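# Move masking tape from cupboard to desk, close cupboard

## Task

Remove the masking tape roll from the cupboard and set it down on the desk. Then close both cupboard doors fully. Slamming either door, open or closed, counts as failure, as does the robot tipping over or being left leaning. Nothing may stay in place only because the robot holds it at the end. Finish by releasing the grip and moving the robot away.

## Robot and tools

ROBOT. The robot is a Hello Robot Stretch 3 with one arm. It has a two-wheel base that drives forward and back and turns on the spot but cannot move sideways. A lift slides the arm up and down a mast, and the arm telescopes out to the robot's RIGHT side. To carry the gripper forward or back you drive the base. The base measures 0.33 m by 0.34 m and turns about a point 0.05 m behind its front edge. With the arm pulled in and the wrist folded, the wrist reaches 0.06 m past the right side, and a turn sweeps a circle of radius 0.28 m. An unfolded, level gripper reaches beyond that circle.

FRAMES. The base frame has its origin on the floor midway between the drive wheels, with x forward, y left and z up. The odometry frame is the base frame where the scene started. hand_pose is reported in the base frame, at the point where the closed fingertips meet. The fingertips are round pads 0.04 m across.

execute_actions takes "actions", a list run in order. An empty list only returns the current state and images. If any action is malformed or out of range, the whole call is rejected and nothing new runs. Each action may hold "robot", "steps" and "until".
- "steps": control steps at 30 per second, 1 to 450, default 1. {"steps": n} alone just waits.
- "robot" is one of three things: a single command; a list of up to 8 commands and {"pause_s": s} items (s at most 15), run one after another; or {"stop": true}, which brakes everything and clears the queue.
- A command may hold "base", "joints" and "contact_limits". Everything in it starts together and keeps running after the action ends.
- "base" holds exactly one key, and both are offsets measured from where the base is when that command begins. translate_m is in metres, forward positive, magnitude at most 1. rotate_rad is in radians, counter-clockwise (left) positive, magnitude at most 3.2.
- "joints" gives absolute targets by name; any joint not named keeps its old target. lift_m runs 0 to 1.1 m (arm height). arm_m runs 0 to 0.52 m (extension). wrist_yaw_rad runs -1.345 to 4.42; 0 is along the arm, positive swings toward the front, and 3.0 folds it over the base. wrist_pitch_rad runs -1.57 to 0.451, where 0 is level and negative tips the fingertips down. wrist_roll_rad runs -2.911 to 2.911, with fingers side by side at 0. gripper_m runs -0.089 to 0.179, higher meaning wider. The real fingertip gap is less than this number: by 0.007 when nearly shut, by 0.025 when wide, and zero below 0.007. head_pan_rad runs -3.953 to 1.73; 0 faces forward, positive turns left, -1.57 faces along the arm. head_tilt_rad runs -1.53 to 0.419, with negative looking down.
- "contact_limits": {"arm_m": e} sets the motor effort in percent, 1 to 100, at which that arm motion halts. Smaller values are gentler, but too small halts it at once. The limit lasts until the next arm_m command.
- "until" ends the action early once all its conditions hold. {"robot": {"status": "ended"}} waits until nothing reads moving and no queue runs. Other fields take [op, value] with "=", "!=", "<", "<=", ">" or ">=", or a status word. Examples are lift_m, lift_m_goal, lift_m_status, base_status, translate_m, x, y, heading, queue and queue_left. {"any": {"status": "ended"}} fires when any single motion ends.

A new command takes over at once and discards the rest of an older queue. Inside a queue, each command waits for the previous one to end "done"; for the base and gripper, "off_target" also lets it proceed. Any other ending drops the rest, and a "dropped:" line says why.

SPEED. The base is fast (0.30 m/s, 1.9 rad/s) only when stowed: lift_m under 0.30, arm_m under 0.03 and wrist_yaw_rad over 2.54. Otherwise it is capped at 0.10 m/s and 0.63 rad/s.

GRIPPER. To grasp, command a value smaller than the object's width; lower squeezes harder. To release, open at least 0.02 beyond where contact happened. Neither the reading nor "done" proves you are holding something, so check the cameras. Squeezing too hard triggers a stall guard that weakens the grip.

WRIST SAFETY. Fold (yaw 3.0) or unfold the wrist only with lift_m between 0.32 and 0.95, pitch -0.4 and roll near 0. Once folded, the lift may go down to 0.25. When yaw is below -0.4, keep pitch at -0.5 or lower.

BALANCE AND CONTACT. Pushing on something rigid with the gripper above about 0.45 m can tip the robot, and a second push after a contact_stop is riskier still. Never drive while gripping, hooking or pushing something fixed. Snagging furniture while driving, especially backward, can also tip it. If it does, undo the last move in small steps and free the gripper; if it stays tipped, lower lift_m to about 0.2. The lift and arm halt on firm contact ("contact_stop") and then go slack until commanded again. The base, wrist and head keep pushing. Long hard pushing makes a wrist servo go limp for 10 s ("torque_fault"), and any goal for it is refused during that time. Swing the cupboard doors slowly, without slamming them, and do not drop the tape.

RESULTS. Each result is a snapshot plus one image per camera: head_camera, nav_camera, wrist_camera. base_status shows the base's progress against its goal, for example (translate_m +0.12 of +0.30). joint_goals, joint_status and measured_speeds follow. Status words are moving, done, off_target, contact_stop, time_out, stopped, not_commanded and torque_fault. A robot line shows refusals, queue and queue_left. robot.on_its_own appears when the robot has changed a goal, a joint is slack or off, a motor at rest is strained, or base_tilt has shifted 3 degrees or more. lidar_m gives 12 distances at 0.17 m height: sector 1 ahead, then counter-clockwise (4th left, 7th behind, 10th right). wrist_depth_mm and head_depth_mm give 7x7 depth grids in millimetres. motor_effort is given in percent, with the peak in brackets. base_odometry, turned_by_wheels, turned_by_imu and base_tilt (degrees, forward and right positive) are also reported. Camera calibration (K, distortion, T_world_to_cam) is supplied per camera in the base frame.

zoom_image: {"camera": name, "region": [x0, y0, x1, y1]} in pixels from the top-left corner, at most 504 by 504, returning a closer view of that camera's latest image.

finished_scene: {"scene": n} ends the scene and cannot be undone. Before calling it, open the gripper, pull the arm away and wait for every motion to stop, because motions still running are braked and may fall short. The simulation keeps running while you think.

Each tool is called after "Call:" as a command line: name --argument value for each argument, lists and objects as JSON in quotes; but a table of rows of numbers goes row by row, as --pt "numbers of a row", without its own name.

## Session

Call:
execute_actions --actions '[]'

Scene clock: 0.00 s.
robot.base_odometry: x=+0.000 y=+0.000 heading=+0.000 (m, m, rad; robot's odometry frame)
robot.turned_by_wheels: +0.000 (rad since the last result)
robot.turned_by_imu: +0.000 (rad since the last result)
robot.base_tilt: forward=+0.8 right=+0.0 (deg)
robot.lidar_m: 1.38 1.90 2.76 2.87 2.01 1.95 2.51 2.06 1.52 1.83 1.37 1.31
robot.head_depth_mm: 1267 1266 1268 1271 1274 1279 1278 / 1340 1341 1345 1352 1351 1353 1357 / 1423 1428 1429 1440 1432 1440 1444 / 1514 1502 1510 1521 1529 1547 1541 / 1640 1621 1635 1642 1647 1653 1662 / 1747 1752 1735 1773 1759 1780 1794 / 1855 1897 1904 1906 1923 1930 1904
robot.base_status: not_commanded
robot.joint_positions: lift_m=+0.499 arm_m=-0.003 wrist_yaw_rad=+3.012 wrist_pitch_rad=-0.376 wrist_roll_rad=-0.002 gripper_m=+0.037 head_pan_rad=+0.007 head_tilt_rad=-0.018
robot.joint_goals: lift_m=+0.499 arm_m=-0.003 wrist_yaw_rad=+3.012 wrist_pitch_rad=-0.376 wrist_roll_rad=-0.002 gripper_m=+0.037 head_pan_rad=+0.007 head_tilt_rad=-0.018
robot.joint_status: lift_m=not_commanded arm_m=not_commanded wrist_yaw_rad=not_commanded wrist_pitch_rad=not_commanded wrist_roll_rad=not_commanded gripper_m=not_commanded head_pan_rad=not_commanded head_tilt_rad=not_commanded
robot.measured_speeds: translate_m=+0.000 rotate_rad=+0.000 lift_m=+0.000 arm_m=+0.000 wrist_yaw_rad=+0.000 wrist_pitch_rad=+0.000 wrist_roll_rad=+0.000 head_pan_rad=+0.000 head_tilt_rad=+0.000
robot: refusals=0 queue=idle queue_left=0
robot.motor_effort: left_wheel=+0 right_wheel=+0 lift_m=+21 arm_m=+0 wrist_yaw_rad=+1 wrist_pitch_rad=+4 wrist_roll_rad=+0 gripper_m=+0 head_pan_rad=+0 head_tilt_rad=+1 (%)
robot.hand_pose: x=+0.0083 y=+0.0851 z=+0.5215 quat_wxyz=(+0.177, +0.701, +0.088, +0.685) (m; robot's base frame)
robot.wrist_depth_mm: - - - - - - - / - - - - - - - / - - - - - - - / - - - - - - - / - 981 - 959 - 932 912 / 864 843 - 795 - 784 768 / 704 700 - 692 672 668 664
pictures: head_camera (sideways: a quarter turn clockwise sets it upright), nav_camera (sideways: a quarter turn counterclockwise sets it upright), wrist_camera
Images, in order (width x height): head_camera 896x504, nav_camera 672x504, wrist_camera 644x364.

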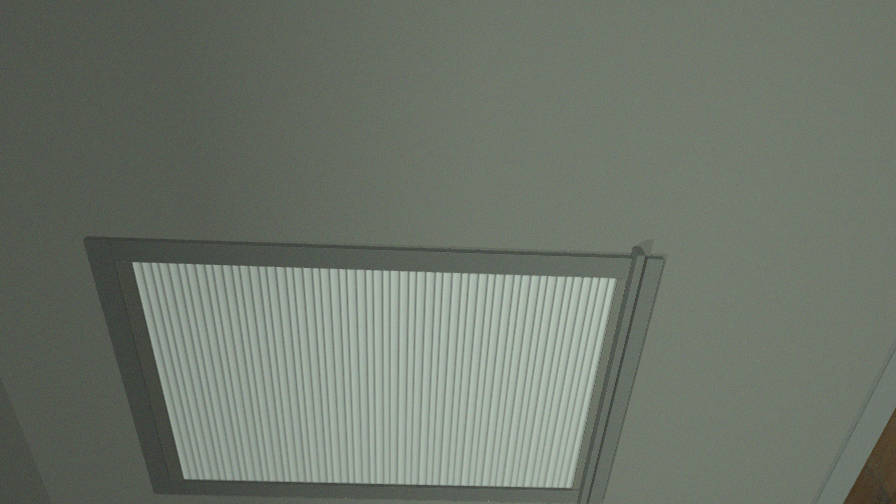

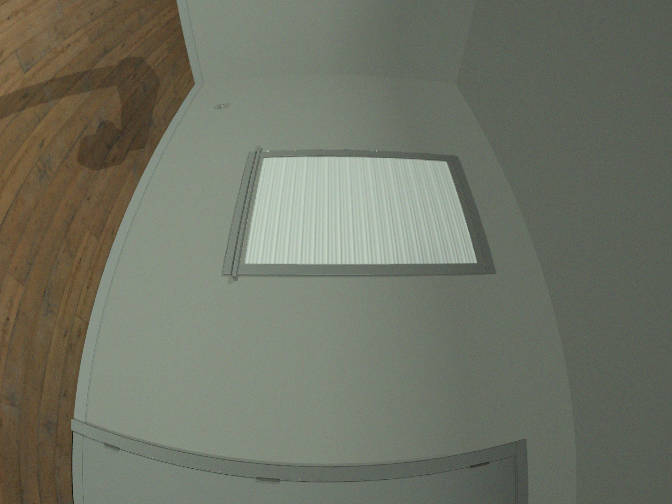

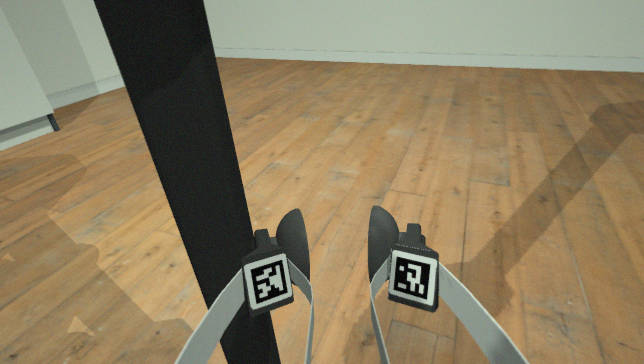

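Call:
execute_actions --actions '[{"robot":{"joints":{"head_pan_rad":1.7,"head_tilt_rad":-0.5}},"steps":450,"until":{"robot":{"status":"ended"}}}]'

Call:
execute_actions --actions '[{"robot":{"joints":{"head_pan_rad":-1.8,"head_tilt_rad":-0.5}},"steps":450,"until":{"robot":{"status":"ended"}}}]'

Call:
execute_actions --actions '[{"robot":{"joints":{"head_pan_rad":-3.3,"head_tilt_rad":-0.5}},"steps":450,"until":{"robot":{"status":"ended"}}}]'

Scene clock: 7.50 s.
robot.base_odometry: x=+0.000 y=+0.000 heading=+0.000 (m, m, rad; robot's odometry frame)
robot.turned_by_wheels: +0.000 (rad since the last result)
robot.turned_by_imu: +0.001 (rad since the last result)
robot.base_tilt: forward=+0.8 right=-0.1 (deg)
robot.lidar_m: 1.39 1.90 2.76 2.88 2.02 1.95 2.50 2.06 1.52 1.84 1.37 1.31
robot.head_depth_mm: 2437 2648 2841 2784 2022 1562 1306 / 2618 2842 3089 2722 2010 1574 1298 / 2888 3073 3344 2724 1998 1575 1300 / 3064 3350 3613 2681 1998 1572 1288 / 3098 3293 3576 2722 1974 1550 1303 / 2751 3005 3220 2686 1973 1578 1317 / 2533 2735 - - - - -
robot.base_status: not_commanded
robot.joint_positions: lift_m=+0.499 arm_m=-0.003 wrist_yaw_rad=+3.012 wrist_pitch_rad=-0.376 wrist_roll_rad=-0.002 gripper_m=+0.037 head_pan_rad=+1.693 head_tilt_rad=-0.494
robot.joint_goals: lift_m=+0.499 arm_m=-0.003 wrist_yaw_rad=+3.012 wrist_pitch_rad=-0.376 wrist_roll_rad=-0.002 gripper_m=+0.037 head_pan_rad=+1.700 head_tilt_rad=-0.500
robot.joint_status: lift_m=not_commanded arm_m=not_commanded wrist_yaw_rad=not_commanded wrist_pitch_rad=not_commanded wrist_roll_rad=not_commanded gripper_m=not_commanded head_pan_rad=done head_tilt_rad=done
robot.measured_speeds: translate_m=+0.000 rotate_rad=+0.000 lift_m=+0.000 arm_m=+0.000 wrist_yaw_rad=+0.000 wrist_pitch_rad=+0.000 wrist_roll_rad=+0.000 head_pan_rad=+0.000 head_tilt_rad=+0.000
robot: refusals=0 queue=done queue_left=0
robot.motor_effort: left_wheel=+0(1) right_wheel=-1(1) lift_m=+22(22) arm_m=+0(0) wrist_yaw_rad=+0(0) wrist_pitch_rad=+4(4) wrist_roll_rad=+0(0) gripper_m=+1(0) head_pan_rad=+4(50) head_tilt_rad=-1(27) (%)
robot.hand_pose: x=+0.0083 y=+0.0851 z=+0.5215 quat_wxyz=(+0.177, +0.701, +0.088, +0.685) (m; robot's base frame)
robot.wrist_depth_mm: - - - - - - - / - - - - - - - / - - - - - - - / - - - - - - - / - - - 970 985 946 929 / 848 838 - 788 - 764 759 / 722 702 - 687 674 660 662
pictures: head_camera (sideways: a quarter turn clockwise sets it upright), nav_camera (sideways: a quarter turn counterclockwise sets it upright), wrist_camera
camera_calibration (this result's frames):
head_camera: T_world_to_cam=[[0.0868776, -0.4904, -0.867156, 1.14921], [-0.990047, -0.139248, -0.0204409, 0.0330917], [-0.110726, 0.860301, -0.497617, 0.609915], [0, 0, 0, 1]] pos_world=[0.00045469, 0.0434725, 1.30073]
nav_camera: T_world_to_cam=[[-0.0548206, 0.466107, 0.883029, -1.1042], [0.986747, 0.160557, -0.0234902, 0.0755944], [-0.152725, 0.870038, -0.468731, 0.567799], [0, 0, 0, 1]] pos_world=[-0.0484086, 0.00853347, 1.24297]
wrist_camera: T_world_to_cam=[[0.990726, -0.126406, -0.0498303, 0.0383034], [-0.106753, -0.497283, -0.860995, 0.531027], [0.0840555, 0.85833, -0.506166, 0.357272], [0, 0, 0, 1]] pos_world=[-0.0112899, -0.0377447, 0.639959]
Images, in order (width x height): head_camera 896x504, nav_camera 672x504, wrist_camera 644x364.

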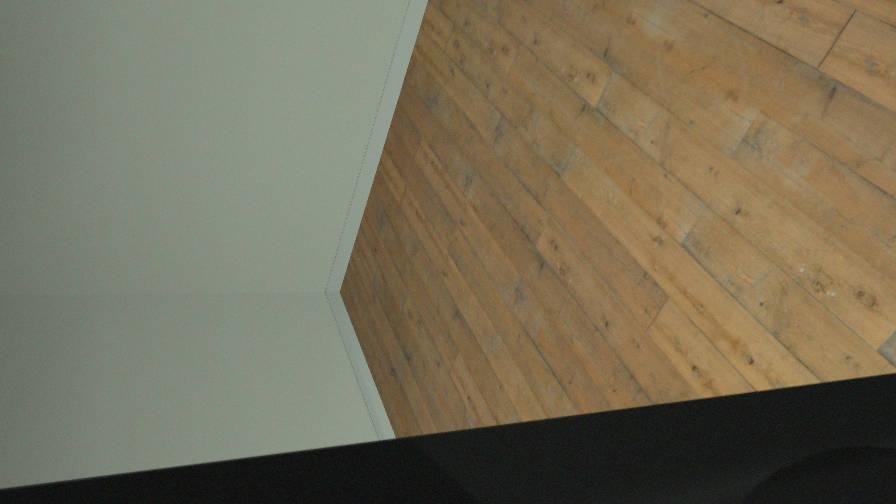

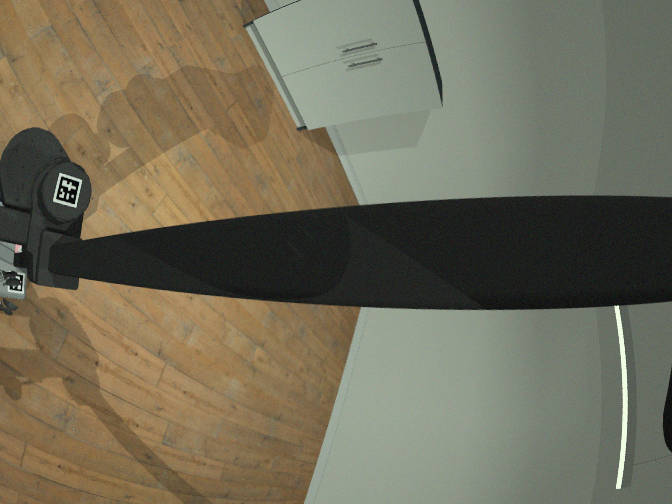

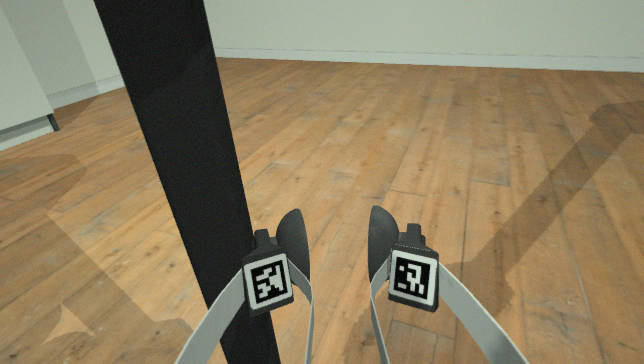

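Scene clock: 9.80 s.
robot.base_odometry: x=+0.000 y=+0.000 heading=+0.000 (m, m, rad; robot's odometry frame)
robot.turned_by_wheels: +0.000 (rad since the last result)
robot.turned_by_imu: +0.000 (rad since the last result)
robot.base_tilt: forward=+0.8 right=+0.0 (deg)
robot.lidar_m: 1.39 1.90 2.76 2.87 2.02 1.95 2.50 2.06 1.53 1.84 1.37 1.31
robot.head_depth_mm: 1629 1770 1862 1443 1954 1577 1297 / 1682 1814 1892 2186 2024 1572 1301 / 1740 1866 1863 2252 1987 1558 1301 / 1783 1953 1860 2330 1985 1579 1292 / 1839 2023 1847 2445 1984 1554 1292 / 1894 2097 1841 2300 1954 1571 1292 / 1913 2054 1986 2308 1919 1552 1278
robot.base_status: not_commanded
robot.joint_positions: lift_m=+0.499 arm_m=-0.003 wrist_yaw_rad=+3.012 wrist_pitch_rad=-0.376 wrist_roll_rad=-0.002 gripper_m=+0.037 head_pan_rad=-1.793 head_tilt_rad=-0.494
robot.joint_goals: lift_m=+0.499 arm_m=-0.003 wrist_yaw_rad=+3.012 wrist_pitch_rad=-0.376 wrist_roll_rad=-0.002 gripper_m=+0.037 head_pan_rad=-1.800 head_tilt_rad=-0.500
robot.joint_status: lift_m=not_commanded arm_m=not_commanded wrist_yaw_rad=not_commanded wrist_pitch_rad=not_commanded wrist_roll_rad=not_commanded gripper_m=not_commanded head_pan_rad=done head_tilt_rad=done
robot.measured_speeds: translate_m=+0.000 rotate_rad=+0.000 lift_m=+0.000 arm_m=+0.000 wrist_yaw_rad=+0.000 wrist_pitch_rad=+0.000 wrist_roll_rad=+0.000 head_pan_rad=+0.000 head_tilt_rad=+0.000
robot: refusals=0 queue=done queue_left=0
robot.motor_effort: left_wheel=+1(0) right_wheel=+0(0) lift_m=+22(21) arm_m=+0(0) wrist_yaw_rad=+0(0) wrist_pitch_rad=+4(4) wrist_roll_rad=+0(0) gripper_m=+0(0) head_pan_rad=-5(50) head_tilt_rad=-3(5) (%)
robot.hand_pose: x=+0.0083 y=+0.0851 z=+0.5215 quat_wxyz=(+0.177, +0.701, +0.088, +0.685) (m; robot's base frame)
robot.wrist_depth_mm: - - - - - - - / - - - - - - - / - - - - - - - / - - - - - - - / - - - 962 969 948 913 / 855 847 - 790 - 769 752 / 722 705 - 670 679 665 651
pictures: head_camera (sideways: a quarter turn clockwise sets it upright), nav_camera (sideways: a quarter turn counterclockwise sets it upright), wrist_camera
camera_calibration (this result's frames):
head_camera: T_world_to_cam=[[0.0836056, 0.491136, -0.867062, 1.14911], [0.97902, -0.202739, -0.0204376, 0.021076], [-0.185824, -0.847162, -0.497781, 0.610588], [0, 0, 0, 1]] pos_world=[-0.00324378, -0.0428299, 1.30072]
nav_camera: T_world_to_cam=[[-0.105594, -0.457458, 0.882939, -1.10378], [-0.983097, 0.181574, -0.0234977, 0.0876202], [-0.149569, -0.870496, -0.468899, 0.567997], [0, 0, 0, 1]] pos_world=[0.0545414, -0.0264027, 1.24296]
wrist_camera: T_world_to_cam=[[0.990726, -0.126406, -0.0498305, 0.0383035], [-0.106753, -0.497283, -0.860995, 0.531027], [0.0840552, 0.85833, -0.506166, 0.357272], [0, 0, 0, 1]] pos_world=[-0.0112899, -0.0377447, 0.639959]
Images, in order (width x height): head_camera 896x504, nav_camera 672x504, wrist_camera 644x364.

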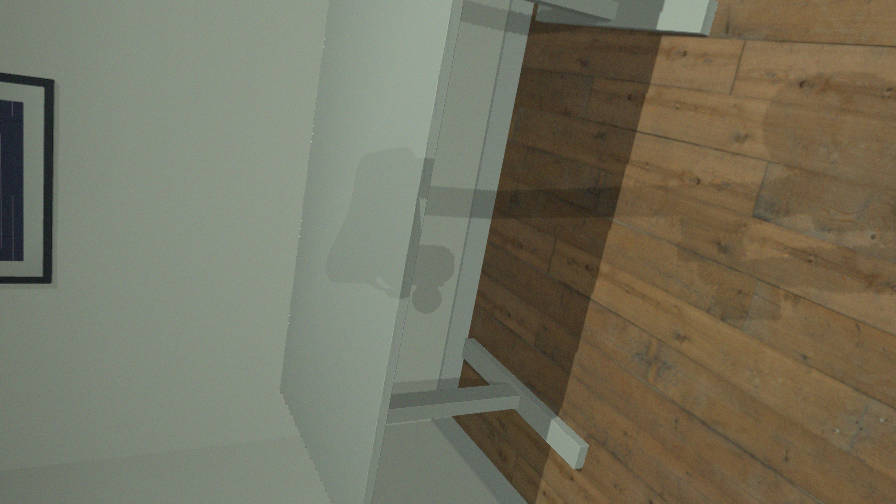

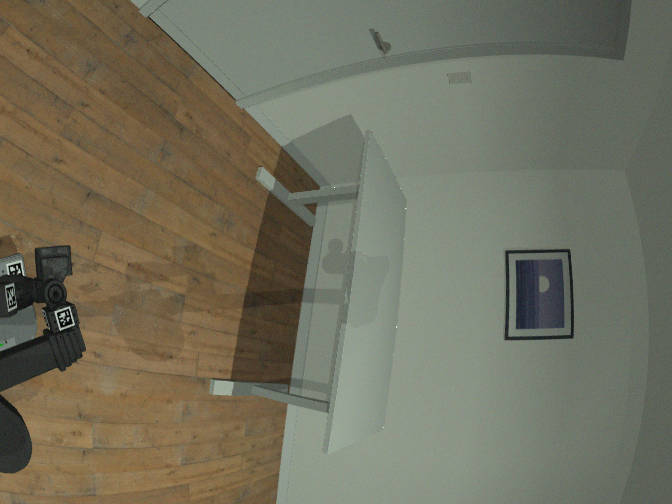

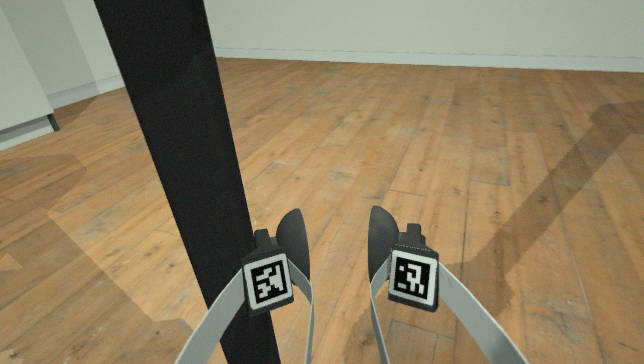

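Scene clock: 11.13 s.
robot.base_odometry: x=+0.000 y=+0.000 heading=+0.000 (m, m, rad; robot's odometry frame)
robot.turned_by_wheels: +0.000 (rad since the last result)
robot.turned_by_imu: +0.000 (rad since the last result)
robot.base_tilt: forward=+0.9 right=-0.1 (deg)
robot.lidar_m: 1.39 1.90 2.77 2.87 2.02 1.95 2.50 2.07 1.53 1.84 1.37 1.31
robot.head_depth_mm: 2007 2182 2345 2493 1986 1576 1303 / 2069 2278 2438 2541 1993 1569 1303 / 2166 2350 2605 2690 2011 1576 1290 / 2248 2443 2695 2742 1993 1575 1292 / 2355 2566 2897 2656 1977 1569 1286 / 2480 2743 2982 2677 1976 1561 1293 / 2575 2777 2925 2666 1971 1553 1279
robot.base_status: not_commanded
robot.joint_positions: lift_m=+0.499 arm_m=-0.003 wrist_yaw_rad=+3.012 wrist_pitch_rad=-0.376 wrist_roll_rad=-0.002 gripper_m=+0.037 head_pan_rad=-3.293 head_tilt_rad=-0.494
robot.joint_goals: lift_m=+0.499 arm_m=-0.003 wrist_yaw_rad=+3.012 wrist_pitch_rad=-0.376 wrist_roll_rad=-0.002 gripper_m=+0.037 head_pan_rad=-3.300 head_tilt_rad=-0.500
robot.joint_status: lift_m=not_commanded arm_m=not_commanded wrist_yaw_rad=not_commanded wrist_pitch_rad=not_commanded wrist_roll_rad=not_commanded gripper_m=not_commanded head_pan_rad=done head_tilt_rad=done
robot.measured_speeds: translate_m=+0.000 rotate_rad=+0.000 lift_m=+0.000 arm_m=+0.000 wrist_yaw_rad=+0.000 wrist_pitch_rad=+0.000 wrist_roll_rad=+0.000 head_pan_rad=+0.000 head_tilt_rad=+0.000
robot: refusals=0 queue=done queue_left=0
robot.motor_effort: left_wheel=+0(1) right_wheel=+0(0) lift_m=+22(23) arm_m=+0(0) wrist_yaw_rad=-1(0) wrist_pitch_rad=+4(4) wrist_roll_rad=+0(0) gripper_m=+0(0) head_pan_rad=-5(49) head_tilt_rad=-2(0) (%)
robot.hand_pose: x=+0.0083 y=+0.0851 z=+0.5215 quat_wxyz=(+0.177, +0.701, +0.088, +0.685) (m; robot's base frame)
robot.wrist_depth_mm: - - - - - - - / - - - - - - - / - - - - - - - / - - - - - - - / - - - 978 981 909 924 / 854 849 - 811 - 774 776 / 725 704 - 692 667 665 656
pictures: head_camera (sideways: a quarter turn clockwise sets it upright), nav_camera (sideways: a quarter turn counterclockwise sets it upright), wrist_camera
camera_calibration (this result's frames):
head_camera: T_world_to_cam=[[0.495839, -0.0486575, -0.86705, 1.14658], [-0.132977, -0.990908, -0.0204372, 0.0278587], [-0.858173, 0.125431, -0.497801, 0.614715], [0, 0, 0, 1]] pos_world=[-0.0372835, 0.00629072, 1.30072]
nav_camera: T_world_to_cam=[[-0.463801, 0.0729733, 0.882929, -1.10158], [0.111578, 0.993478, -0.0234985, 0.0809438], [-0.878885, 0.0876164, -0.468919, 0.572472], [0, 0, 0, 1]] pos_world=[-0.0168086, -0.0501879, 1.24296]
wrist_camera: T_world_to_cam=[[0.990726, -0.126406, -0.0498302, 0.0383034], [-0.106753, -0.497283, -0.860995, 0.531027], [0.0840553, 0.85833, -0.506166, 0.357272], [0, 0, 0, 1]] pos_world=[-0.0112899, -0.0377447, 0.639959]
Images, in order (width x height): head_camera 896x504, nav_camera 672x504, wrist_camera 644x364.

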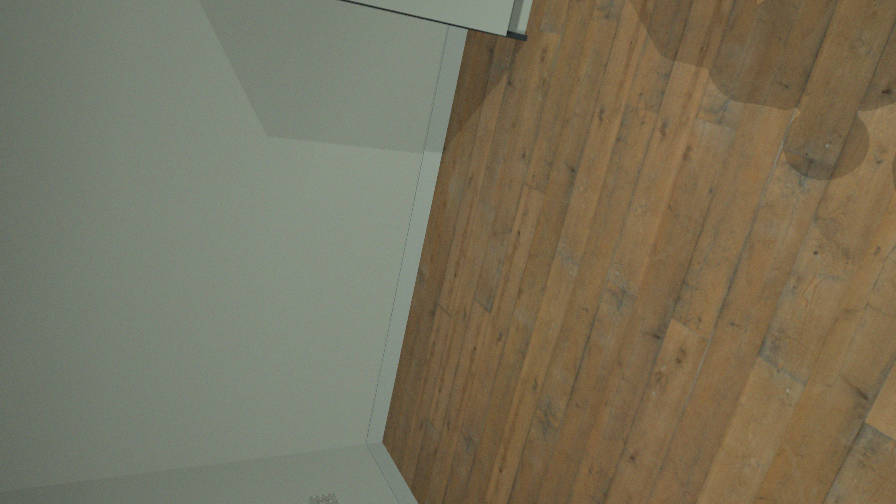

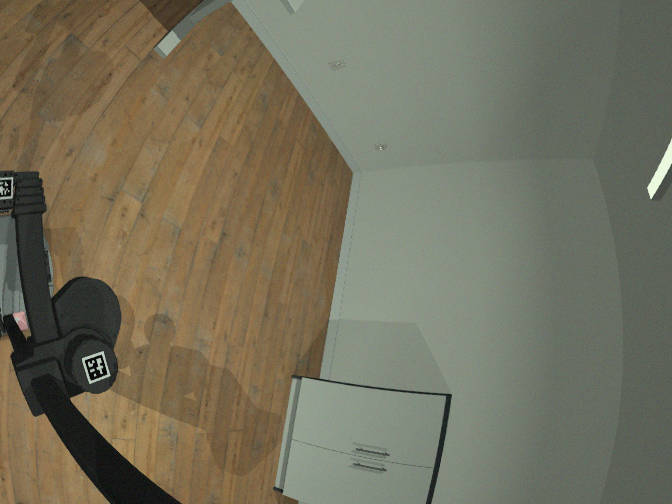

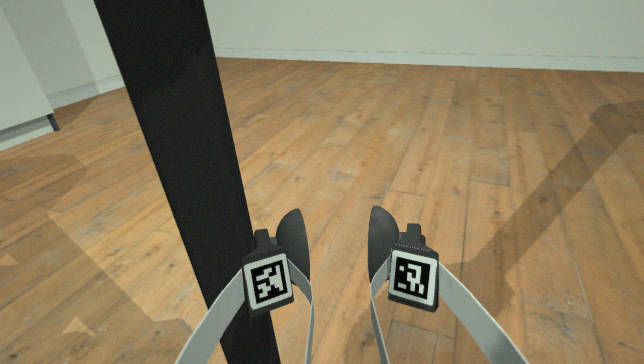

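Call:
execute_actions --actions '[{"robot":{"joints":{"head_pan_rad":-3.85,"head_tilt_rad":-0.42}},"steps":450,"until":{"robot":{"status":"ended"}}}]'

Scene clock: 15.17 s.
robot.base_odometry: x=+0.000 y=+0.000 heading=+0.000 (m, m, rad; robot's odometry frame)
robot.turned_by_wheels: +0.000 (rad since the last result)
robot.turned_by_imu: +0.001 (rad since the last result)
robot.base_tilt: forward=+0.8 right=+0.0 (deg)
robot.lidar_m: 1.39 1.90 2.77 2.87 2.02 1.95 2.51 2.06 1.52 1.83 1.37 1.31
robot.head_depth_mm: 2204 2373 2614 - - - - / 2195 2290 2072 2305 2180 1732 - / 2156 2273 2024 2245 2184 1678 1351 / 2100 2252 1999 2195 2144 1674 1349 / 2074 2201 1964 2148 2144 1647 1343 / 2038 2214 2455 2591 2144 1649 1340 / 2009 2166 2366 2574 2126 1640 1343
robot.base_status: not_commanded
robot.joint_positions: lift_m=+0.499 arm_m=-0.003 wrist_yaw_rad=+3.012 wrist_pitch_rad=-0.376 wrist_roll_rad=-0.002 gripper_m=+0.037 head_pan_rad=-3.843 head_tilt_rad=-0.429
robot.joint_goals: lift_m=+0.499 arm_m=-0.003 wrist_yaw_rad=+3.012 wrist_pitch_rad=-0.376 wrist_roll_rad=-0.002 gripper_m=+0.037 head_pan_rad=-3.850 head_tilt_rad=-0.420
robot.joint_status: lift_m=not_commanded arm_m=not_commanded wrist_yaw_rad=not_commanded wrist_pitch_rad=not_commanded wrist_roll_rad=not_commanded gripper_m=not_commanded head_pan_rad=done head_tilt_rad=done
robot.measured_speeds: translate_m=+0.000 rotate_rad=+0.000 lift_m=+0.000 arm_m=+0.000 wrist_yaw_rad=+0.000 wrist_pitch_rad=+0.000 wrist_roll_rad=+0.000 head_pan_rad=+0.000 head_tilt_rad=+0.000
robot: refusals=0 queue=done queue_left=0
robot.motor_effort: left_wheel=+1(1) right_wheel=-1(0) lift_m=+22(21) arm_m=+0(0) wrist_yaw_rad=+0(0) wrist_pitch_rad=+4(4) wrist_roll_rad=+0(0) gripper_m=+1(2) head_pan_rad=-5(44) head_tilt_rad=+3(9) (%)
robot.hand_pose: x=+0.0083 y=+0.0851 z=+0.5215 quat_wxyz=(+0.177, +0.701, +0.088, +0.685) (m; robot's base frame)
robot.wrist_depth_mm: - - - - - - - / - - - - - - - / - - - - - - - / - - - - - - - / - - - 956 990 922 911 / 861 830 - 811 - 773 752 / 714 710 - 686 678 656 642
pictures: head_camera (sideways: a quarter turn clockwise sets it upright), nav_camera (sideways: a quarter turn counterclockwise sets it upright), wrist_camera
camera_calibration (this result's frames):
head_camera: T_world_to_cam=[[0.353336, -0.263547, -0.897606, 1.18731], [-0.632347, -0.774385, -0.0215506, 0.0323562], [-0.689413, 0.575213, -0.440271, 0.538828], [0, 0, 0, 1]] pos_world=[-0.0275825, 0.0280264, 1.30366]
nav_camera: T_world_to_cam=[[-0.312569, 0.266903, 0.911627, -1.13994], [0.613296, 0.789577, -0.0208891, 0.0744881], [-0.725375, 0.552567, -0.410488, 0.495503], [0, 0, 0, 1]] pos_world=[-0.042568, -0.0283595, 1.24415]
wrist_camera: T_world_to_cam=[[0.990726, -0.126406, -0.0498304, 0.0383034], [-0.106753, -0.497283, -0.860995, 0.531027], [0.0840553, 0.85833, -0.506166, 0.357272], [0, 0, 0, 1]] pos_world=[-0.0112899, -0.0377447, 0.639959]
Images, in order (width x height): head_camera 896x504, nav_camera 672x504, wrist_camera 644x364.

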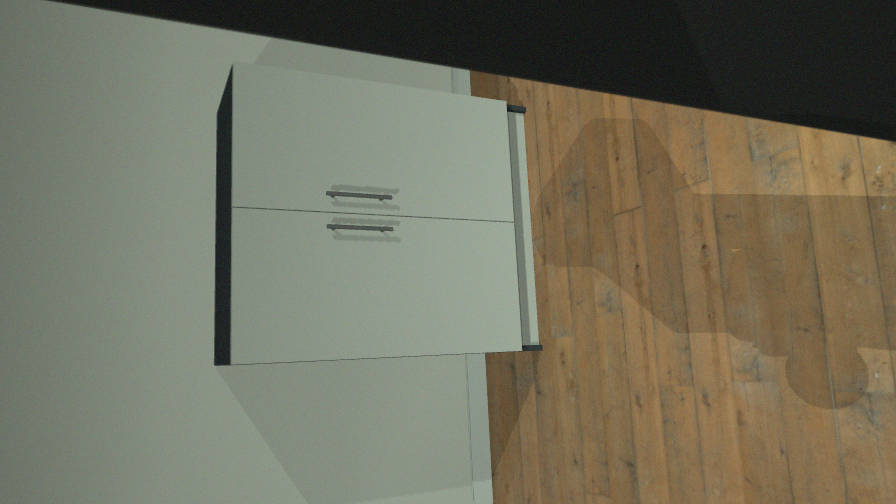

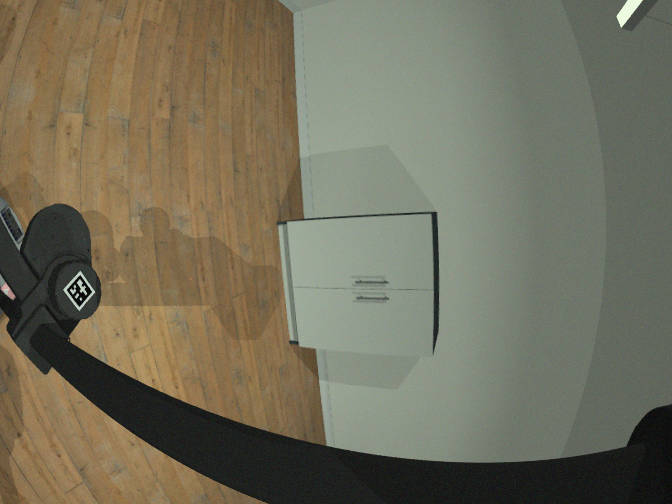

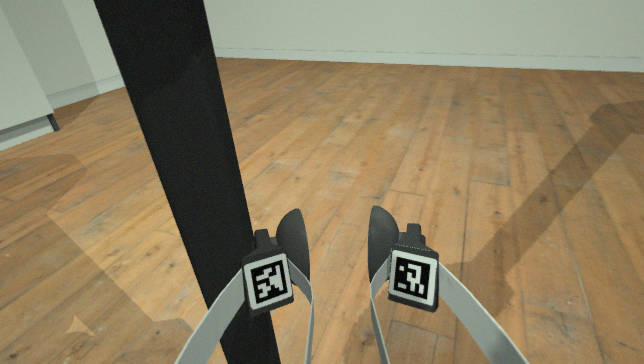

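Call:
execute_actions --actions '[{"robot":[{"joints":{"lift_m":0.28,"head_pan_rad":-1.57,"head_tilt_rad":-0.7},"base":{"rotate_rad":-0.831}},{"base":{"translate_m":-0.625}},{"base":{"translate_m":-0.62}},{"base":{"rotate_rad":-1.274}},{"joints":{"lift_m":0.6,"wrist_pitch_rad":-0.4}}],"steps":450,"until":{"robot":{"status":"ended"}}}]'

Scene clock: 75.13 s.
robot.base_odometry: x=-0.839 y=+0.919 heading=-2.105 (m, m, rad; robot's odometry frame)
robot.turned_by_wheels: -2.105 (rad since the last result)
robot.turned_by_imu: -2.112 (rad since the last result)
robot.base_tilt: forward=+0.8 right=+0.1 (deg)
robot.lidar_m: 2.35 2.11 2.59 2.52 2.62 2.48 2.39 1.74 0.79 0.76 0.79 1.75
robot.head_depth_mm: 1007 732 810 949 1141 1336 1178 / 1004 736 814 956 1151 1333 1181 / 1013 738 813 949 1159 1324 1172 / 1012 734 817 955 1161 1335 1175 / 1011 729 821 960 1158 1329 1173 / 1015 727 819 964 1169 1337 1169 / 1019 728 821 966 1535 1361 1168
robot.base_status: done (rotate_rad -1.2739 of -1.2740)
robot.joint_positions: lift_m=+0.528 arm_m=-0.003 wrist_yaw_rad=+3.012 wrist_pitch_rad=-0.413 wrist_roll_rad=-0.002 gripper_m=+0.037 head_pan_rad=-1.577 head_tilt_rad=-0.692
robot.joint_goals: lift_m=+0.600 arm_m=-0.003 wrist_yaw_rad=+3.012 wrist_pitch_rad=-0.400 wrist_roll_rad=-0.002 gripper_m=+0.037 head_pan_rad=-1.570 head_tilt_rad=-0.700
robot.joint_status: lift_m=moving arm_m=not_commanded wrist_yaw_rad=not_commanded wrist_pitch_rad=moving wrist_roll_rad=not_commanded gripper_m=not_commanded head_pan_rad=done head_tilt_rad=done
robot.measured_speeds: translate_m=+0.000 rotate_rad=+0.000 lift_m=+0.110 arm_m=+0.000 wrist_yaw_rad=+0.000 wrist_pitch_rad=+0.000 wrist_roll_rad=+0.000 head_pan_rad=+0.000 head_tilt_rad=+0.000
robot: refusals=0 queue=running queue_left=0
robot.motor_effort: left_wheel=+3(15) right_wheel=-2(6) lift_m=+27(30) arm_m=+0(0) wrist_yaw_rad=+1(0) wrist_pitch_rad=+6(2) wrist_roll_rad=+0(0) gripper_m=+0(1) head_pan_rad=+4(50) head_tilt_rad=-3(19) (%)
robot.hand_pose: x=+0.0078 y=+0.0807 z=+0.5415 quat_wxyz=(+0.190, +0.699, +0.100, +0.682) (m; robot's base frame)
robot.wrist_depth_mm: - - - - - - - / - - - - - - - / - - - - - - - / - - - - - - - / - - - 964 974 919 911 / 866 854 - 801 - 787 778 / 744 713 - 691 687 690 672
pictures: head_camera (sideways: a quarter turn clockwise sets it upright), nav_camera (sideways: a quarter turn counterclockwise sets it upright), wrist_camera
camera_calibration (this result's frames):
head_camera: T_world_to_cam=[[-0.0226454, 0.658444, -0.752289, 1.00013], [0.999743, 0.0154808, -0.0165447, 0.0158767], [0.000752308, -0.752471, -0.658625, 0.818701], [0, 0, 0, 1]] pos_world=[0.00615981, -0.0427259, 1.29187]
nav_camera: T_world_to_cam=[[-0.00607223, -0.633931, 0.773366, -0.961519], [-0.999135, -0.0279667, -0.0307693, 0.097178], [0.0411341, -0.772884, -0.633213, 0.780611], [0, 0, 0, 1]] pos_world=[0.0591456, -0.00349771, 1.24089]
wrist_camera: T_world_to_cam=[[0.990485, -0.128258, -0.0498861, 0.0394843], [-0.110817, -0.528401, -0.841731, 0.538105], [0.0815991, 0.839251, -0.537587, 0.389827], [0, 0, 0, 1]] pos_world=[-0.011287, -0.0377636, 0.664475]
Images, in order (width x height): head_camera 896x504, nav_camera 672x504, wrist_camera 644x364.

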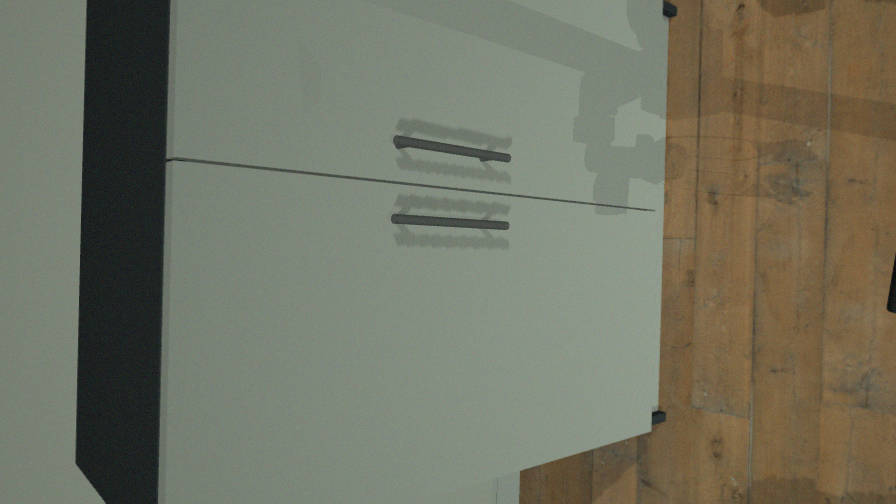

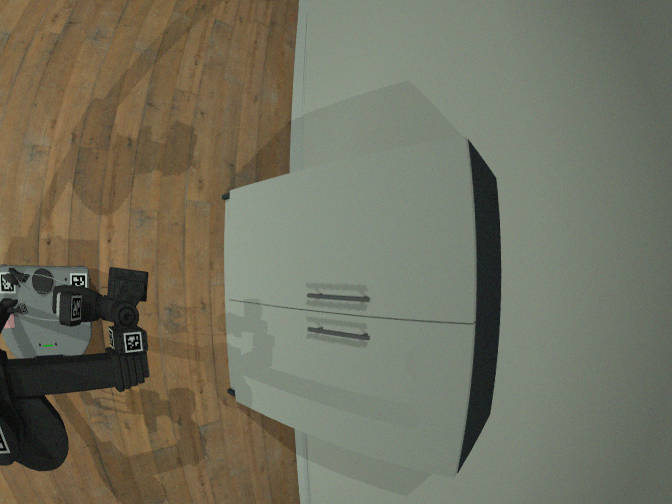

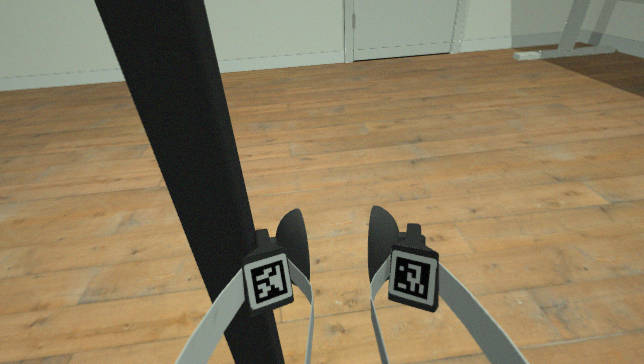

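Call:
execute_actions --actions '[{"robot":[{"joints":{"wrist_yaw_rad":0.0,"lift_m":0.6,"gripper_m":0.08}},{"joints":{"wrist_pitch_rad":0.0,"arm_m":0.15}}],"steps":450,"until":{"robot":{"status":"ended"}}}]'

Scene clock: 88.57 s.
robot.base_odometry: x=-0.839 y=+0.919 heading=-2.105 (m, m, rad; robot's odometry frame)
robot.turned_by_wheels: +0.000 (rad since the last result)
robot.turned_by_imu: +0.001 (rad since the last result)
robot.base_tilt: forward=+0.8 right=+0.0 (deg)
robot.lidar_m: 2.36 2.10 2.59 2.52 2.62 2.47 2.39 1.75 0.79 0.76 0.79 1.75
robot.head_depth_mm: 1007 735 809 945 1148 1347 1180 / 1007 736 816 957 1148 1370 - / 1009 735 814 954 1153 - 1147 / 1009 734 816 957 1152 1336 1173 / 1012 728 820 958 1167 1329 1174 / 1016 729 821 961 1171 1327 1167 / 1016 731 823 965 1527 1357 1162
robot.base_status: done (rotate_rad -1.2739 of -1.2740)
robot.joint_positions: lift_m=+0.600 arm_m=+0.150 wrist_yaw_rad=+0.001 wrist_pitch_rad=-0.022 wrist_roll_rad=-0.002 gripper_m=+0.080 head_pan_rad=-1.577 head_tilt_rad=-0.692
robot.joint_goals: lift_m=+0.600 arm_m=+0.150 wrist_yaw_rad=+0.000 wrist_pitch_rad=+0.000 wrist_roll_rad=-0.002 gripper_m=+0.080 head_pan_rad=-1.570 head_tilt_rad=-0.700
robot.joint_status: lift_m=done arm_m=done wrist_yaw_rad=done wrist_pitch_rad=done wrist_roll_rad=not_commanded gripper_m=done head_pan_rad=done head_tilt_rad=done
robot.measured_speeds: translate_m=+0.000 rotate_rad=+0.000 lift_m=+0.000 arm_m=+0.000 wrist_yaw_rad=+0.000 wrist_pitch_rad=+0.000 wrist_roll_rad=+0.000 head_pan_rad=+0.000 head_tilt_rad=+0.000
robot: refusals=0 queue=done queue_left=0
robot.motor_effort: left_wheel=+3(3) right_wheel=-2(2) lift_m=+26(28) arm_m=+4(2) wrist_yaw_rad=-1(4) wrist_pitch_rad=+7(8) wrist_roll_rad=+0(0) gripper_m=+1(84) head_pan_rad=+4(4) head_tilt_rad=-2(3) (%)
robot.hand_pose: x=-0.0211 y=-0.5502 z=+0.7086 quat_wxyz=(+0.708, +0.009, -0.706, -0.008) (m; robot's base frame)
robot.wrist_depth_mm: 357 352 349 349 345 343 338 / 371 365 362 356 350 353 351 / 378 379 371 366 366 361 362 / 392 386 386 381 381 374 374 / 407 405 396 393 391 390 385 / 433 415 - 404 404 398 397 / 975 432 432 428 419 413 411
pictures: head_camera (sideways: a quarter turn clockwise sets it upright), nav_camera (sideways: a quarter turn counterclockwise sets it upright), wrist_camera
camera_calibration (this result's frames):
head_camera: T_world_to_cam=[[-0.0226458, 0.658444, -0.752289, 1.00013], [0.999743, 0.0154814, -0.0165447, 0.0158767], [0.000752756, -0.752471, -0.658625, 0.818701], [0, 0, 0, 1]] pos_world=[0.00615984, -0.0427259, 1.29187]
nav_camera: T_world_to_cam=[[-0.00607185, -0.633931, 0.773366, -0.961519], [-0.999135, -0.0279673, -0.0307693, 0.097178], [0.0411346, -0.772884, -0.633213, 0.780611], [0, 0, 0, 1]] pos_world=[0.0591456, -0.00349768, 1.24089]
wrist_camera: T_world_to_cam=[[-0.998726, -0.0210913, -0.045842, 0.00960366], [0.0413997, 0.176939, -0.983351, 0.833902], [0.0288514, -0.983996, -0.175841, -0.249096], [0, 0, 0, 1]] pos_world=[-0.0177451, -0.392457, 0.776658]
Images, in order (width x height): head_camera 896x504, nav_camera 672x504, wrist_camera 644x364.

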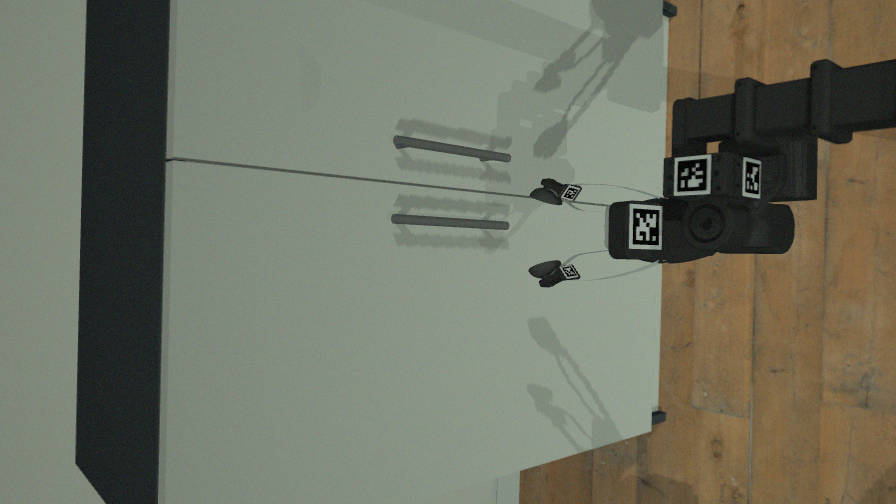

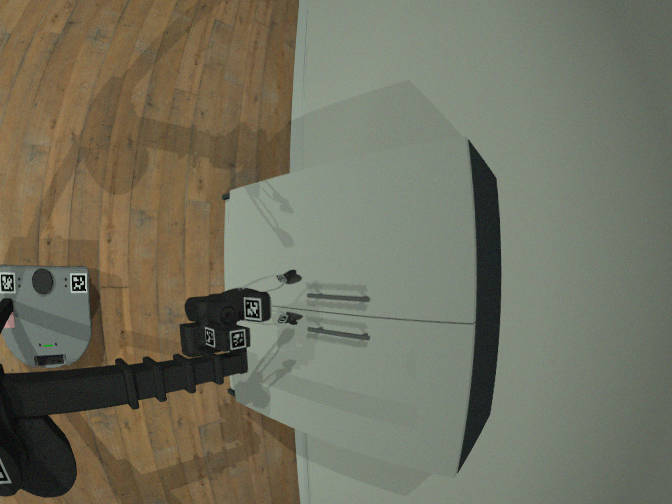

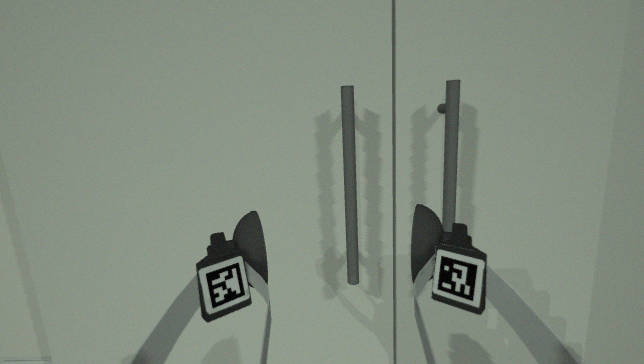

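Call:
execute_actions --actions '[{"robot":{"base":{"translate_m":-0.016},"joints":{"arm_m":0.31,"gripper_m":0.065}},"steps":450,"until":{"robot":{"status":"ended"}}}]'

Scene clock: 102.30 s.
robot.base_odometry: x=-0.831 y=+0.933 heading=-2.105 (m, m, rad; robot's odometry frame)
robot.turned_by_wheels: +0.000 (rad since the last result)
robot.turned_by_imu: +0.001 (rad since the last result)
robot.base_tilt: forward=+0.9 right=+0.0 (deg)
robot.lidar_m: 2.37 2.12 2.60 2.52 2.62 2.46 2.37 1.75 0.79 0.76 0.79 1.75
robot.head_depth_mm: 1001 734 809 947 1145 1327 1177 / 1006 735 813 956 1114 1367 - / 1004 735 814 930 - 1335 1173 / 1008 734 816 936 1193 1331 1173 / 1015 727 819 961 1163 1321 1172 / 1012 728 817 963 1172 1332 1171 / 1005 730 822 961 1494 1354 1164
robot.base_status: done (translate_m -0.0160 of -0.0160)
robot.joint_positions: lift_m=+0.600 arm_m=+0.310 wrist_yaw_rad=+0.001 wrist_pitch_rad=-0.022 wrist_roll_rad=-0.002 gripper_m=+0.065 head_pan_rad=-1.577 head_tilt_rad=-0.692
robot.joint_goals: lift_m=+0.600 arm_m=+0.310 wrist_yaw_rad=+0.000 wrist_pitch_rad=+0.000 wrist_roll_rad=-0.002 gripper_m=+0.065 head_pan_rad=-1.570 head_tilt_rad=-0.700
robot.joint_status: lift_m=done arm_m=done wrist_yaw_rad=done wrist_pitch_rad=done wrist_roll_rad=not_commanded gripper_m=done head_pan_rad=done head_tilt_rad=done
robot.measured_speeds: translate_m=+0.000 rotate_rad=+0.000 lift_m=+0.000 arm_m=+0.000 wrist_yaw_rad=+0.000 wrist_pitch_rad=+0.000 wrist_roll_rad=+0.000 head_pan_rad=+0.000 head_tilt_rad=+0.000
robot: refusals=0 queue=done queue_left=0
robot.motor_effort: left_wheel=+3(7) right_wheel=-2(4) lift_m=+27(27) arm_m=+4(6) wrist_yaw_rad=+0(1) wrist_pitch_rad=+6(6) wrist_roll_rad=+0(0) gripper_m=+1(59) head_pan_rad=+4(4) head_tilt_rad=-3(2) (%)
robot.hand_pose: x=-0.0212 y=-0.7102 z=+0.7087 quat_wxyz=(+0.708, +0.008, -0.706, -0.008) (m; robot's base frame)
robot.wrist_depth_mm: 202 200 199 196 195 193 192 / 208 205 204 201 201 197 198 / 213 212 213 209 209 206 204 / 222 219 218 215 216 209 210 / 230 227 225 222 220 218 217 / 238 236 - 229 230 223 225 / 246 243 243 238 237 237 234
pictures: head_camera (sideways: a quarter turn clockwise sets it upright), nav_camera (sideways: a quarter turn counterclockwise sets it upright), wrist_camera
camera_calibration (this result's frames):
head_camera: T_world_to_cam=[[-0.0226457, 0.658444, -0.752289, 1.00013], [0.999743, 0.0154812, -0.0165447, 0.0158767], [0.000752577, -0.752471, -0.658625, 0.818701], [0, 0, 0, 1]] pos_world=[0.00615983, -0.0427259, 1.29187]
nav_camera: T_world_to_cam=[[-0.006072, -0.633931, 0.773366, -0.961519], [-0.999135, -0.0279671, -0.0307693, 0.097178], [0.0411344, -0.772884, -0.633213, 0.780611], [0, 0, 0, 1]] pos_world=[0.0591456, -0.00349769, 1.24089]
wrist_camera: T_world_to_cam=[[-0.99873, -0.0208961, -0.0458351, 0.00631265], [0.0414373, 0.176592, -0.983411, 0.8621], [0.0286436, -0.984062, -0.175502, -0.406817], [0, 0, 0, 1]] pos_world=[-0.0177658, -0.552442, 0.776691]
Images, in order (width x height): head_camera 896x504, nav_camera 672x504, wrist_camera 644x364.

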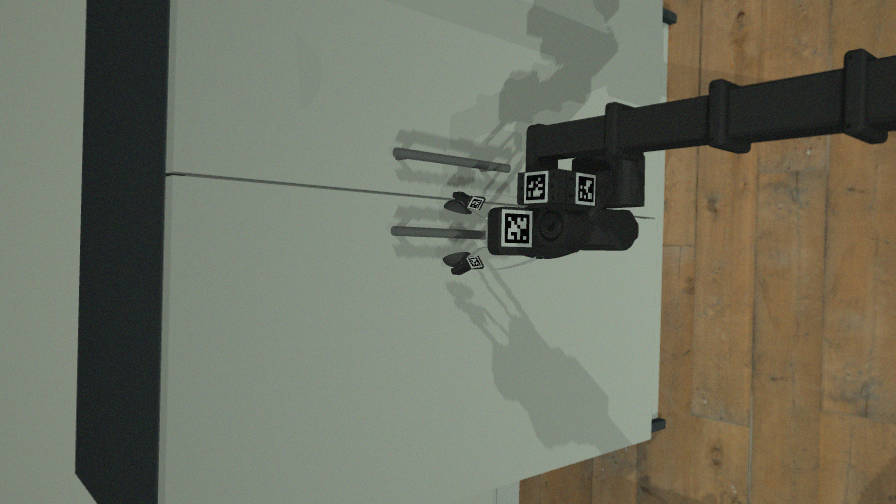

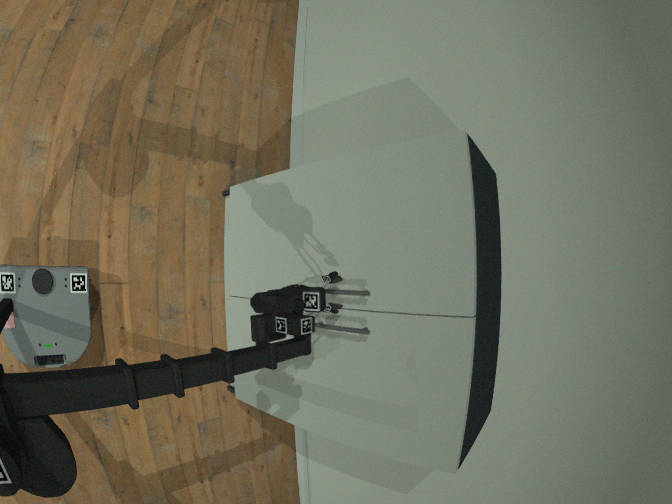

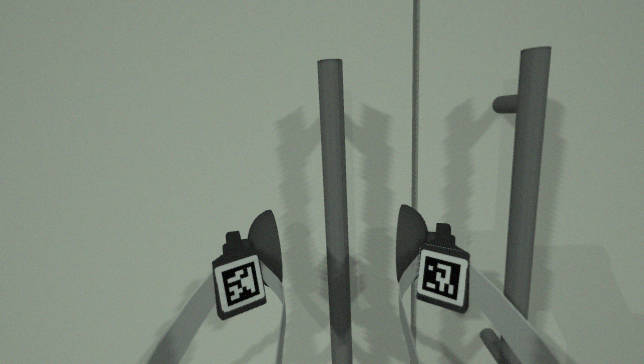

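Call:
execute_actions --actions '[{"robot":[{"joints":{"arm_m":0.328}},{"joints":{"gripper_m":-0.03}},{"joints":{"arm_m":0.29}}],"steps":450,"until":{"robot":{"status":"ended"}}}]'

Scene clock: 112.37 s.
robot.base_odometry: x=-0.831 y=+0.933 heading=-2.105 (m, m, rad; robot's odometry frame)
robot.turned_by_wheels: +0.000 (rad since the last result)
robot.turned_by_imu: +0.001 (rad since the last result)
robot.base_tilt: forward=+0.8 right=-0.1 (deg)
robot.lidar_m: 2.38 2.12 2.60 2.52 2.62 2.46 2.37 1.75 0.79 0.76 0.79 1.75
robot.head_depth_mm: 1013 729 811 948 1146 1341 1175 / 1011 735 816 952 1109 1372 - / 1017 739 817 947 - 1339 1179 / 1011 738 818 935 1198 1329 1170 / 1008 728 818 958 1159 1332 1174 / 1020 728 820 967 1163 1327 1165 / 1008 729 822 966 1481 1353 1166
robot.base_status: done (translate_m -0.0160 of -0.0160)
robot.joint_positions: lift_m=+0.600 arm_m=+0.290 wrist_yaw_rad=+0.000 wrist_pitch_rad=-0.021 wrist_roll_rad=-0.002 gripper_m=-0.029 head_pan_rad=-1.577 head_tilt_rad=-0.692
robot.joint_goals: lift_m=+0.600 arm_m=+0.290 wrist_yaw_rad=+0.000 wrist_pitch_rad=+0.000 wrist_roll_rad=-0.002 gripper_m=-0.030 head_pan_rad=-1.570 head_tilt_rad=-0.700
robot.joint_status: lift_m=done arm_m=done wrist_yaw_rad=done wrist_pitch_rad=done wrist_roll_rad=not_commanded gripper_m=done head_pan_rad=done head_tilt_rad=done
robot.measured_speeds: translate_m=+0.000 rotate_rad=+0.000 lift_m=+0.000 arm_m=+0.000 wrist_yaw_rad=+0.000 wrist_pitch_rad=+0.000 wrist_roll_rad=+0.000 head_pan_rad=+0.000 head_tilt_rad=+0.000
robot: refusals=0 queue=done queue_left=0
robot.motor_effort: left_wheel=+3(4) right_wheel=-2(2) lift_m=+26(27) arm_m=-4(6) wrist_yaw_rad=+0(0) wrist_pitch_rad=+6(6) wrist_roll_rad=+0(0) gripper_m=-13(91) head_pan_rad=+4(4) head_tilt_rad=-4(3) (%)
robot.hand_pose: x=-0.0214 y=-0.6911 z=+0.7090 quat_wxyz=(+0.708, +0.008, -0.706, -0.008) (m; robot's base frame)
robot.wrist_depth_mm: 220 219 217 216 213 211 210 / 227 224 222 220 219 216 216 / 232 233 230 228 228 225 222 / 241 240 237 237 235 231 231 / 251 251 244 241 241 238 237 / 261 257 254 - 249 245 245 / 269 267 266 263 261 256 254
pictures: head_camera (sideways: a quarter turn clockwise sets it upright), nav_camera (sideways: a quarter turn counterclockwise sets it upright), wrist_camera
camera_calibration (this result's frames):
head_camera: T_world_to_cam=[[-0.0226459, 0.658444, -0.752289, 1.00013], [0.999743, 0.0154815, -0.0165447, 0.0158767], [0.000752848, -0.75247, -0.658626, 0.818702], [0, 0, 0, 1]] pos_world=[0.00615984, -0.0427259, 1.29187]
nav_camera: T_world_to_cam=[[-0.00607178, -0.633932, 0.773365, -0.961519], [-0.999135, -0.0279674, -0.0307693, 0.097178], [0.0411347, -0.772883, -0.633214, 0.780612], [0, 0, 0, 1]] pos_world=[0.0591456, -0.00349764, 1.24089]
wrist_camera: T_world_to_cam=[[-0.998747, -0.0201346, -0.0458147, 0.00702974], [0.0415802, 0.175558, -0.983591, 0.858397], [0.0278473, -0.984263, -0.174501, -0.388778], [0, 0, 0, 1]] pos_world=[-0.017845, -0.533217, 0.776791]
Images, in order (width x height): head_camera 896x504, nav_camera 672x504, wrist_camera 644x364.

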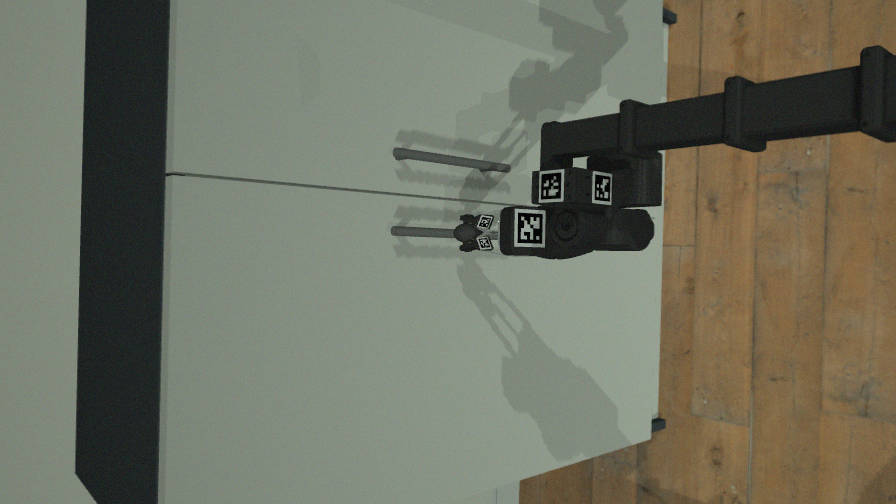

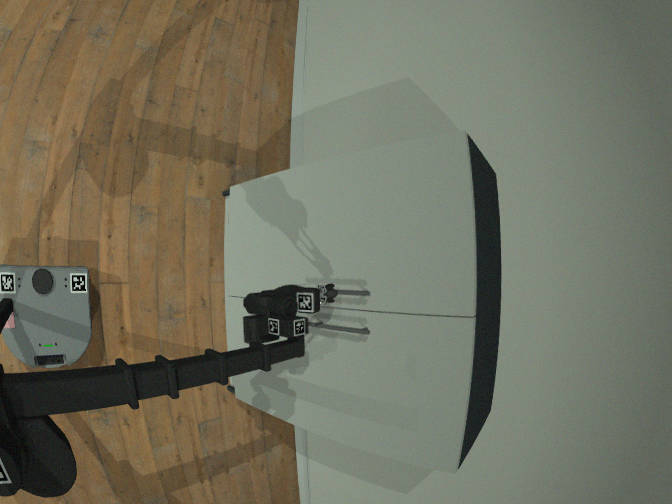

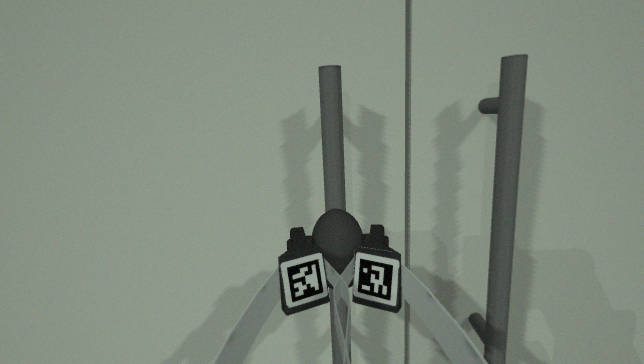

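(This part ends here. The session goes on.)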